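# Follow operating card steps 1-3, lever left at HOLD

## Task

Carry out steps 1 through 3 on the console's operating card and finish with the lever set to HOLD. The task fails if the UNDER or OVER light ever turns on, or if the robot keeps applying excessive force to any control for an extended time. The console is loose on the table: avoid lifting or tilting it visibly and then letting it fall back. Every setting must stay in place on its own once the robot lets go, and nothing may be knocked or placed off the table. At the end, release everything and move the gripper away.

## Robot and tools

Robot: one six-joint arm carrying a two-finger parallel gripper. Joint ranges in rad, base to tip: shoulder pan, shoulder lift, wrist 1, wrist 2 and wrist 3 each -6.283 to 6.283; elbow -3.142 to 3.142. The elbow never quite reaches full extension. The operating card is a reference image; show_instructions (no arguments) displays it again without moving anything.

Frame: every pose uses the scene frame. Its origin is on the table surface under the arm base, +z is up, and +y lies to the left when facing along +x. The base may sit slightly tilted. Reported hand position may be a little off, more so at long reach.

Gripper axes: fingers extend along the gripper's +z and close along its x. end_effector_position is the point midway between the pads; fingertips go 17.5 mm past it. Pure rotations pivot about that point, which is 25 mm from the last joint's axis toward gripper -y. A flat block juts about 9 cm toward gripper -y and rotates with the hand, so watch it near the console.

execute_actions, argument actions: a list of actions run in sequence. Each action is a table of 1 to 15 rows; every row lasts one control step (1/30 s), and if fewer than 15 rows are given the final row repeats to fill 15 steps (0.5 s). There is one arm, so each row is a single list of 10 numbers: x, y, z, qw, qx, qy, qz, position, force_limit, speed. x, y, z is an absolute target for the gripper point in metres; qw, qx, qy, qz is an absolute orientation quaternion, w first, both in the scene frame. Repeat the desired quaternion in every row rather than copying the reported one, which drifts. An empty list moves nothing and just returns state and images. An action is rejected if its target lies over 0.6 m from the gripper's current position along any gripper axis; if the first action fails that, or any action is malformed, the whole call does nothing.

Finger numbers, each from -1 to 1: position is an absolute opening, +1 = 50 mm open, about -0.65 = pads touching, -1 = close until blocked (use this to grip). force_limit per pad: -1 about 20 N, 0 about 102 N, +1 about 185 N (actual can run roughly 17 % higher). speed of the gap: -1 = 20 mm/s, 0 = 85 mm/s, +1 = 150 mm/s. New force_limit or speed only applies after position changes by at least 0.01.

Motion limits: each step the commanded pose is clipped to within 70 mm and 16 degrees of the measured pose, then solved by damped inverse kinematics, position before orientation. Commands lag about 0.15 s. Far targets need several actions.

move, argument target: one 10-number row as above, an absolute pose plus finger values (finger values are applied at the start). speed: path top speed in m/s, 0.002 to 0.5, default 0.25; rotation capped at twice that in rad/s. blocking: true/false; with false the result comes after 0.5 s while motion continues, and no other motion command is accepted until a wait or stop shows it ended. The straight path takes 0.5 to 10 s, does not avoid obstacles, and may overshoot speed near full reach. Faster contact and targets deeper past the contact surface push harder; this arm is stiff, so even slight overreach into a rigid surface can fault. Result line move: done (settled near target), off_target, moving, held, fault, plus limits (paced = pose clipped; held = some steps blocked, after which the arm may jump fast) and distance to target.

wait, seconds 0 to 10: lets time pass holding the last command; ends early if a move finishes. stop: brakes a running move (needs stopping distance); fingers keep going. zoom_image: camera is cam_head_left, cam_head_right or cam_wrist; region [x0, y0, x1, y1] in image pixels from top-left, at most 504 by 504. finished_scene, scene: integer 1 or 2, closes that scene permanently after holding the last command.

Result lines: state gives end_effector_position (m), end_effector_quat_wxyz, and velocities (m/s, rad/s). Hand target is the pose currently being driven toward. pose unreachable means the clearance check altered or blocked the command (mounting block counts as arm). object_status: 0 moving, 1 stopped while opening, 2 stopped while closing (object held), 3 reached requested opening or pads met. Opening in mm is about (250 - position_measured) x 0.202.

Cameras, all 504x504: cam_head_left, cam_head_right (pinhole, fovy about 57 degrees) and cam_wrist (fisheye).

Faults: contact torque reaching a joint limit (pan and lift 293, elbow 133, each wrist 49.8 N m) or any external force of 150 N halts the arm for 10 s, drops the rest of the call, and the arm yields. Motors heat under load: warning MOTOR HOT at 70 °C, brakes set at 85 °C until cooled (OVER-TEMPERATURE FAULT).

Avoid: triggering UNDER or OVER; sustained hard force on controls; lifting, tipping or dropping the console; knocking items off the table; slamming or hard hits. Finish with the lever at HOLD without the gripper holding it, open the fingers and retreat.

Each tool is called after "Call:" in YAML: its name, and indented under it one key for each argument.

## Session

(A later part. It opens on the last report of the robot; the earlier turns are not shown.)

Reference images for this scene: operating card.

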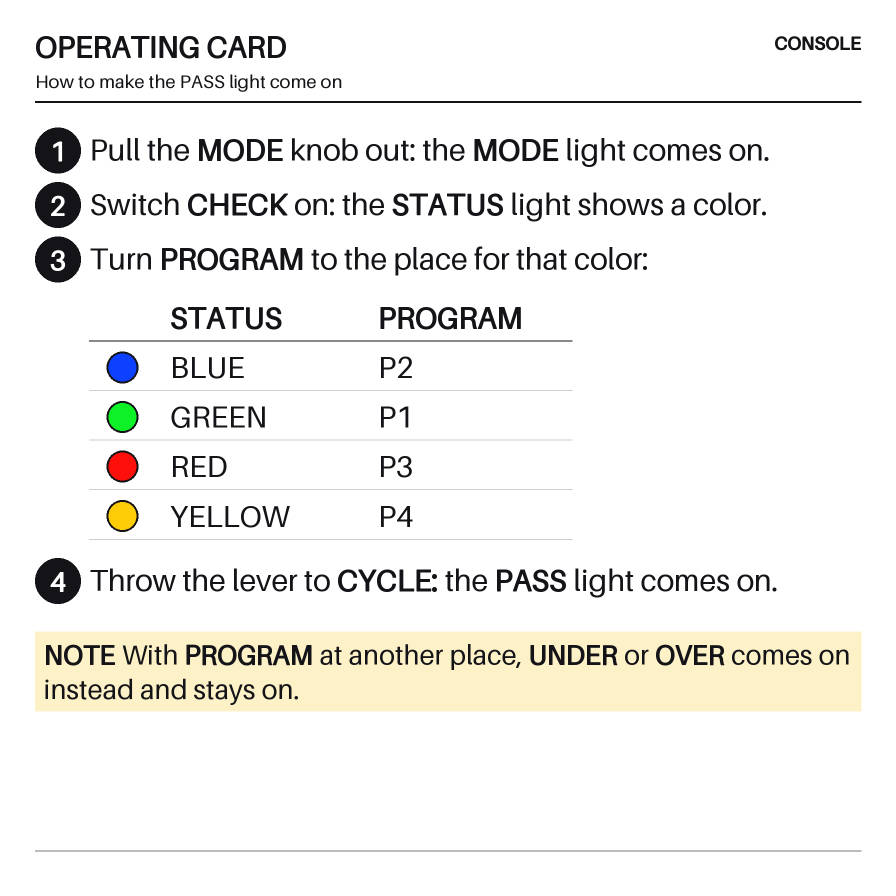

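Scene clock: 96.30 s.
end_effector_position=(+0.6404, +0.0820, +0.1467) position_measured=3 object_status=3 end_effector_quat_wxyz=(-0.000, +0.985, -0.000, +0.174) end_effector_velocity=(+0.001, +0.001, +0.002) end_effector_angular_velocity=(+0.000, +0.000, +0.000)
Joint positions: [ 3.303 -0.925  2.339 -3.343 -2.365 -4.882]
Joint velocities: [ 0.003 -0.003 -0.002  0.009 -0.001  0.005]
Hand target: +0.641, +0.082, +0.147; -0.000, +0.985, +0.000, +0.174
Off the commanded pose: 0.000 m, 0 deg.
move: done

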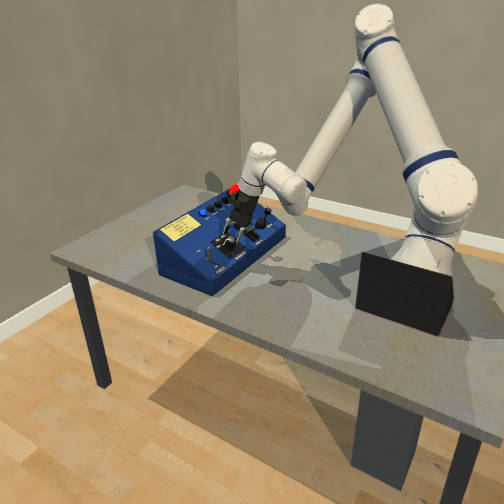

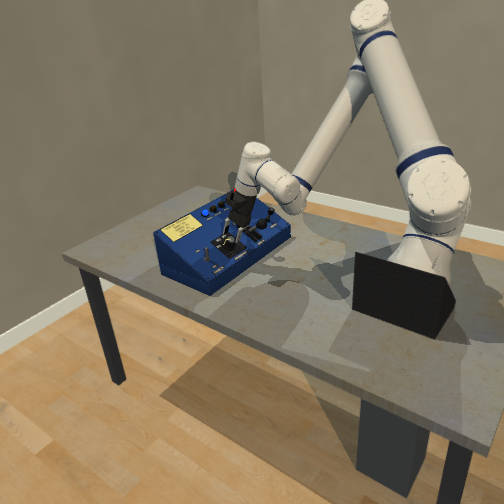

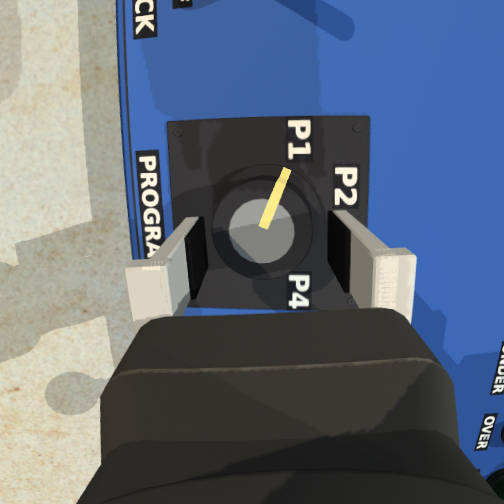

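Call:
move:
  target: [0.6473, 0.082, 0.128, 0, 0.985, 0, 0.174, 1, -0.6, 0]
  speed: 0.02

Call:
move:
  target: [0.6473, 0.082, 0.128, 0, 0.985, 0, 0.174, -1, -0.5, 0]
  speed: 0.02

Scene clock: 103.53 s.
end_effector_position=(+0.6472, +0.0820, +0.1283) position_measured=3 object_status=3 end_effector_quat_wxyz=(+0.000, +0.985, -0.000, +0.174) end_effector_velocity=(+0.001, +0.000, -0.003) end_effector_angular_velocity=(-0.000, +0.001, +0.000)
Joint positions: [ 3.279 -0.891  2.331 -3.392 -2.357 -4.914]
Joint velocities: [-0.004  0.005 -0.001 -0.006  0.001 -0.004]
Hand target: +0.647, +0.082, +0.128; +0.000, +0.985, +0.000, +0.174
Off the commanded pose: 0.000 m, 0 deg.
move: done

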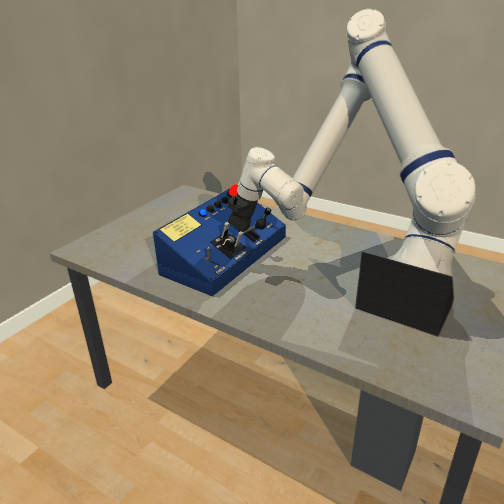

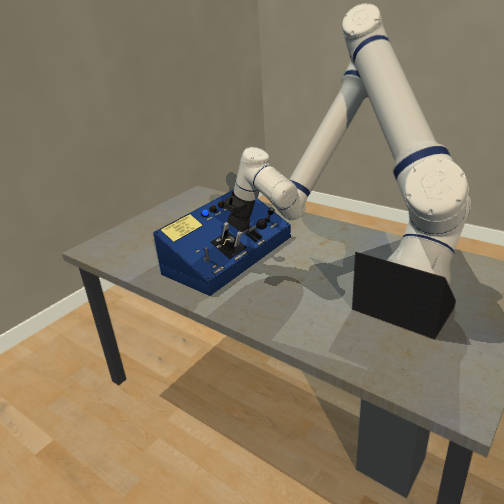

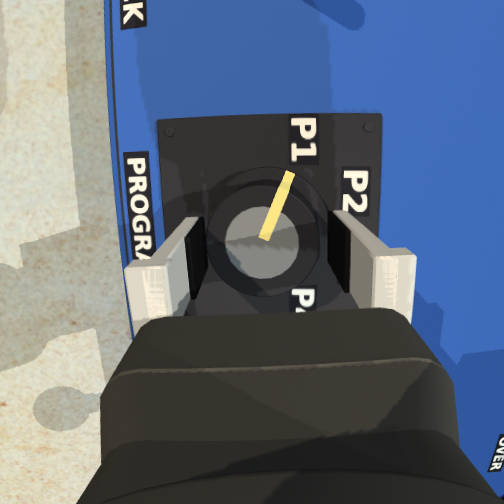

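Scene clock: 104.23 s.
end_effector_position=(+0.6473, +0.0820, +0.1280) position_measured=38 object_status=2 end_effector_quat_wxyz=(+0.000, +0.985, -0.000, +0.174) end_effector_velocity=(-0.000, +0.000, -0.000) end_effector_angular_velocity=(-0.000, +0.000, +0.000)
Joint positions: [ 3.278 -0.89   2.331 -3.393 -2.357 -4.915]
Joint velocities: [-0.     0.    -0.    -0.001 -0.    -0.   ]
Hand target: +0.647, +0.082, +0.128; +0.000, +0.985, -0.000, +0.174
Off the commanded pose: 0.000 m, 0 deg.
move: done

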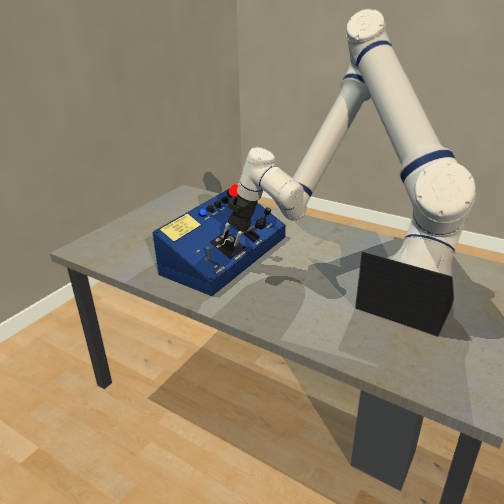

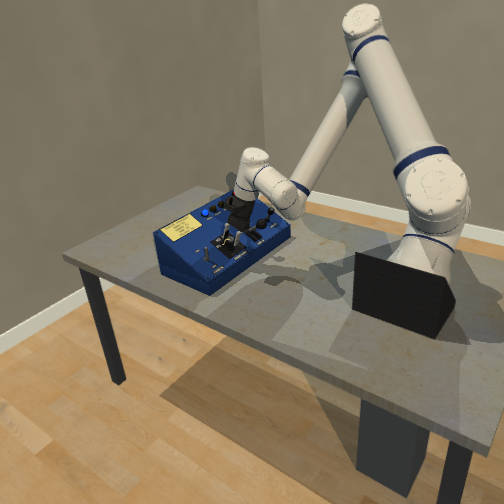

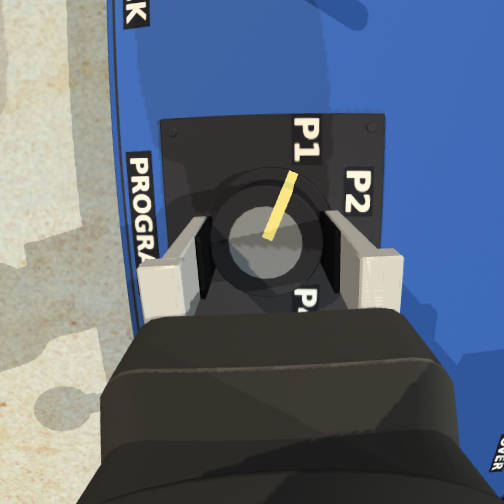

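Call:
move:
  target: [0.6473, 0.082, 0.128, -0.1118, 0.7545, -0.6332, 0.1333, -1, -0.5, 0]
  speed: 0.15

Scene clock: 113.10 s.
end_effector_position=(+0.6473, +0.0819, +0.1280) position_measured=38 object_status=2 end_effector_quat_wxyz=(-0.112, +0.755, -0.632, +0.133) end_effector_velocity=(-0.000, +0.000, +0.000) end_effector_angular_velocity=(+0.005, +0.002, -0.014)
Joint positions: [ 3.298 -0.853  2.359 -3.441 -2.364 -3.494]
Joint velocities: [ 0.001  0.    -0.001  0.004 -0.001  0.018]
Hand target: +0.647, +0.082, +0.128; -0.112, +0.754, -0.633, +0.133
Off the commanded pose: 0.000 m, 0 deg.
move: done

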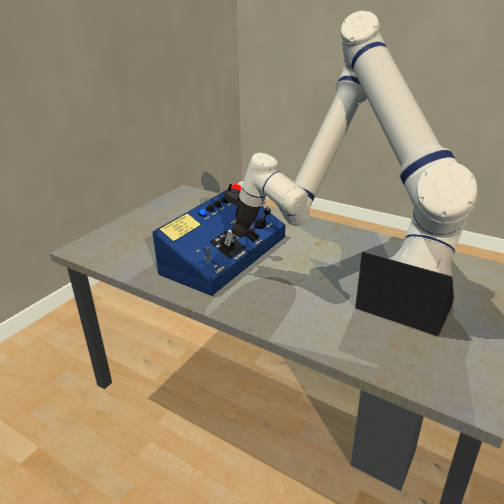

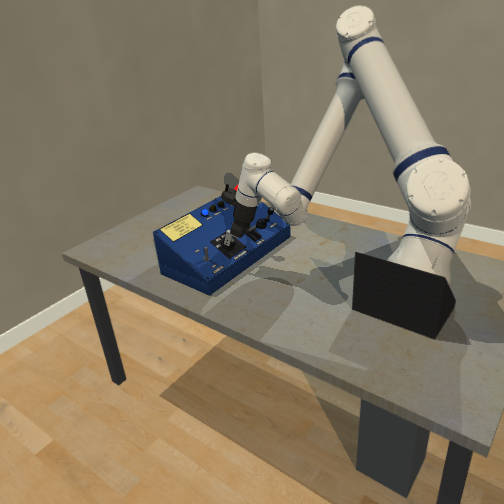

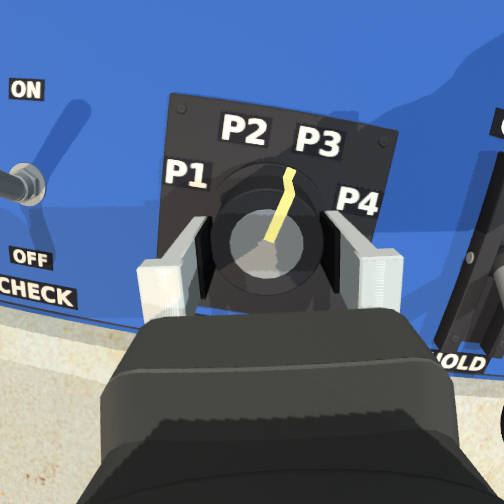

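The pointer is on P3. I'll release the knob and move clear.

Call:
move:
  target: [0.6473, 0.082, 0.128, -0.1118, 0.7545, -0.6332, 0.1333, 1, -0.5, 0]
  speed: 0.05

Call:
move:
  target: [0.58, 0.082, 0.32, -0.1118, 0.7545, -0.6332, 0.1333, 1, -0.5, 0]
  speed: 0.15

Call:
zoom_image:
  camera: "cam_head_left"
  region: [140, 160, 320, 320]

Scene clock: 120.30 s.
end_effector_position=(+0.6473, +0.0820, +0.1280) position_measured=3 object_status=3 end_effector_quat_wxyz=(-0.112, +0.754, -0.633, +0.133) end_effector_velocity=(+0.000, -0.000, +0.001) end_effector_angular_velocity=(+0.000, -0.002, -0.001)
Joint positions: [ 3.298 -0.852  2.359 -3.44  -2.364 -3.492]
Joint velocities: [ 0.    -0.001  0.    -0.     0.    -0.   ]
Hand target: +0.647, +0.082, +0.128; -0.112, +0.754, -0.633, +0.133
Off the commanded pose: 0.000 m, 0 deg.
move: done

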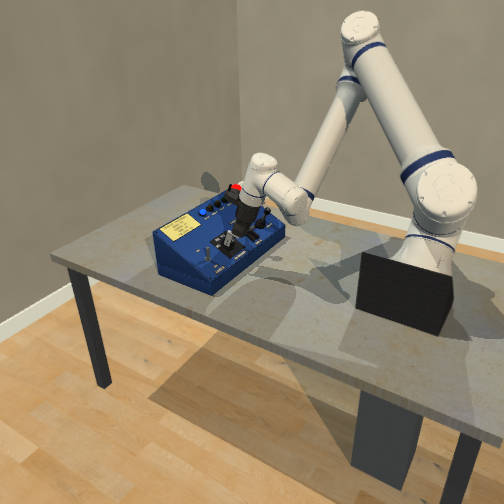

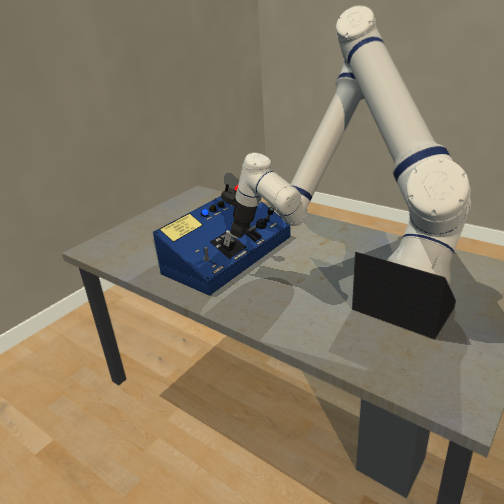

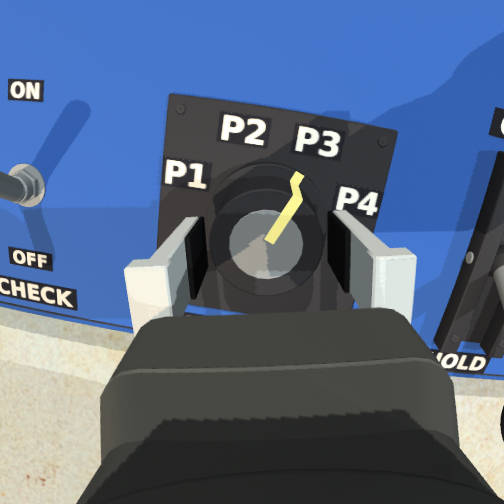

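Scene clock: 122.20 s.
end_effector_position=(+0.5804, +0.0823, +0.3192) position_measured=3 object_status=3 end_effector_quat_wxyz=(-0.112, +0.754, -0.633, +0.133) end_effector_velocity=(-0.001, -0.001, +0.002) end_effector_angular_velocity=(-0.001, +0.004, -0.001)
Joint positions: [ 3.566 -1.217  2.353 -2.787 -2.423 -3.108]
Joint velocities: [ 0.003 -0.005 -0.003  0.016 -0.001  0.009]
Hand target: +0.580, +0.082, +0.320; -0.112, +0.754, -0.633, +0.133
Off the commanded pose: 0.001 m, 0 deg.
move: done

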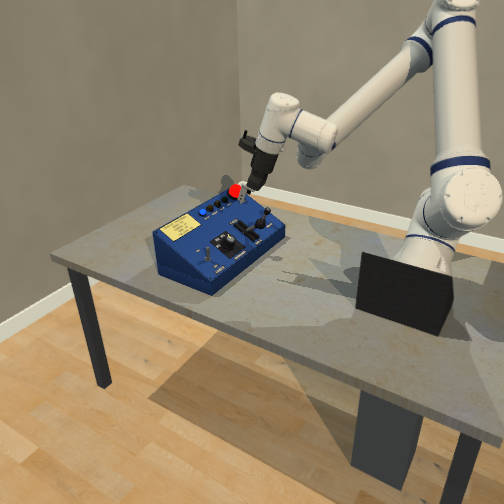

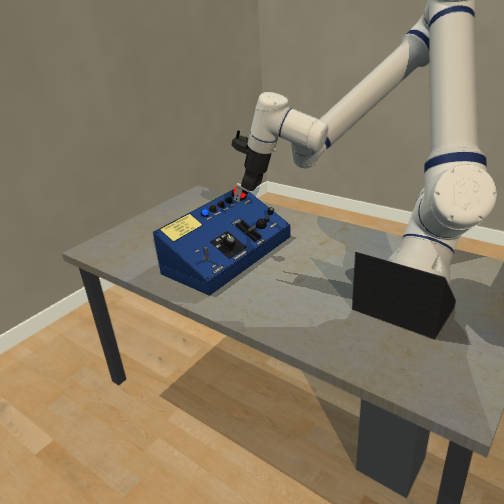

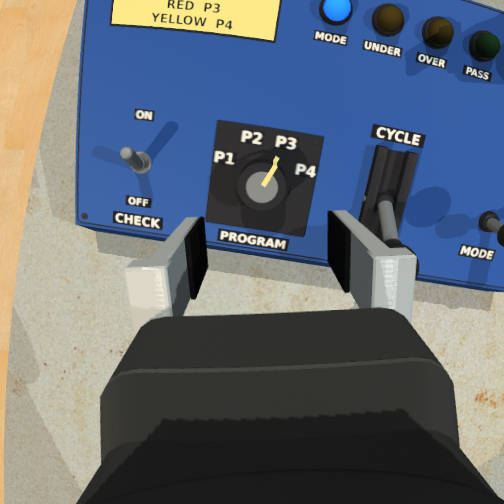

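Region (140, 160, 320, 320) of cam_head_left's 504x504 image, scaled by 2.800, with more detail than that image has.

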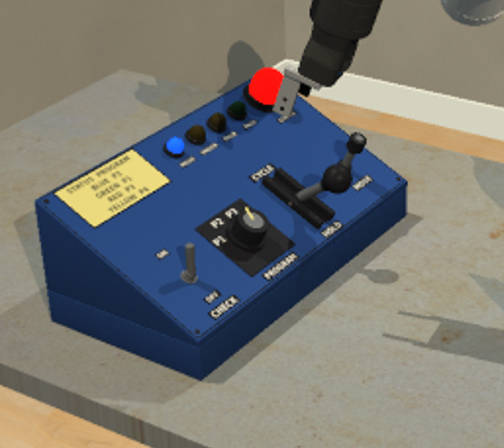

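Scene 2 is done. MODE is on, CHECK is on with STATUS red, PROGRAM is at P3, and the lever is at HOLD.

Call:
finished_scene:
  scene: 2

The scene is finished: the task was done.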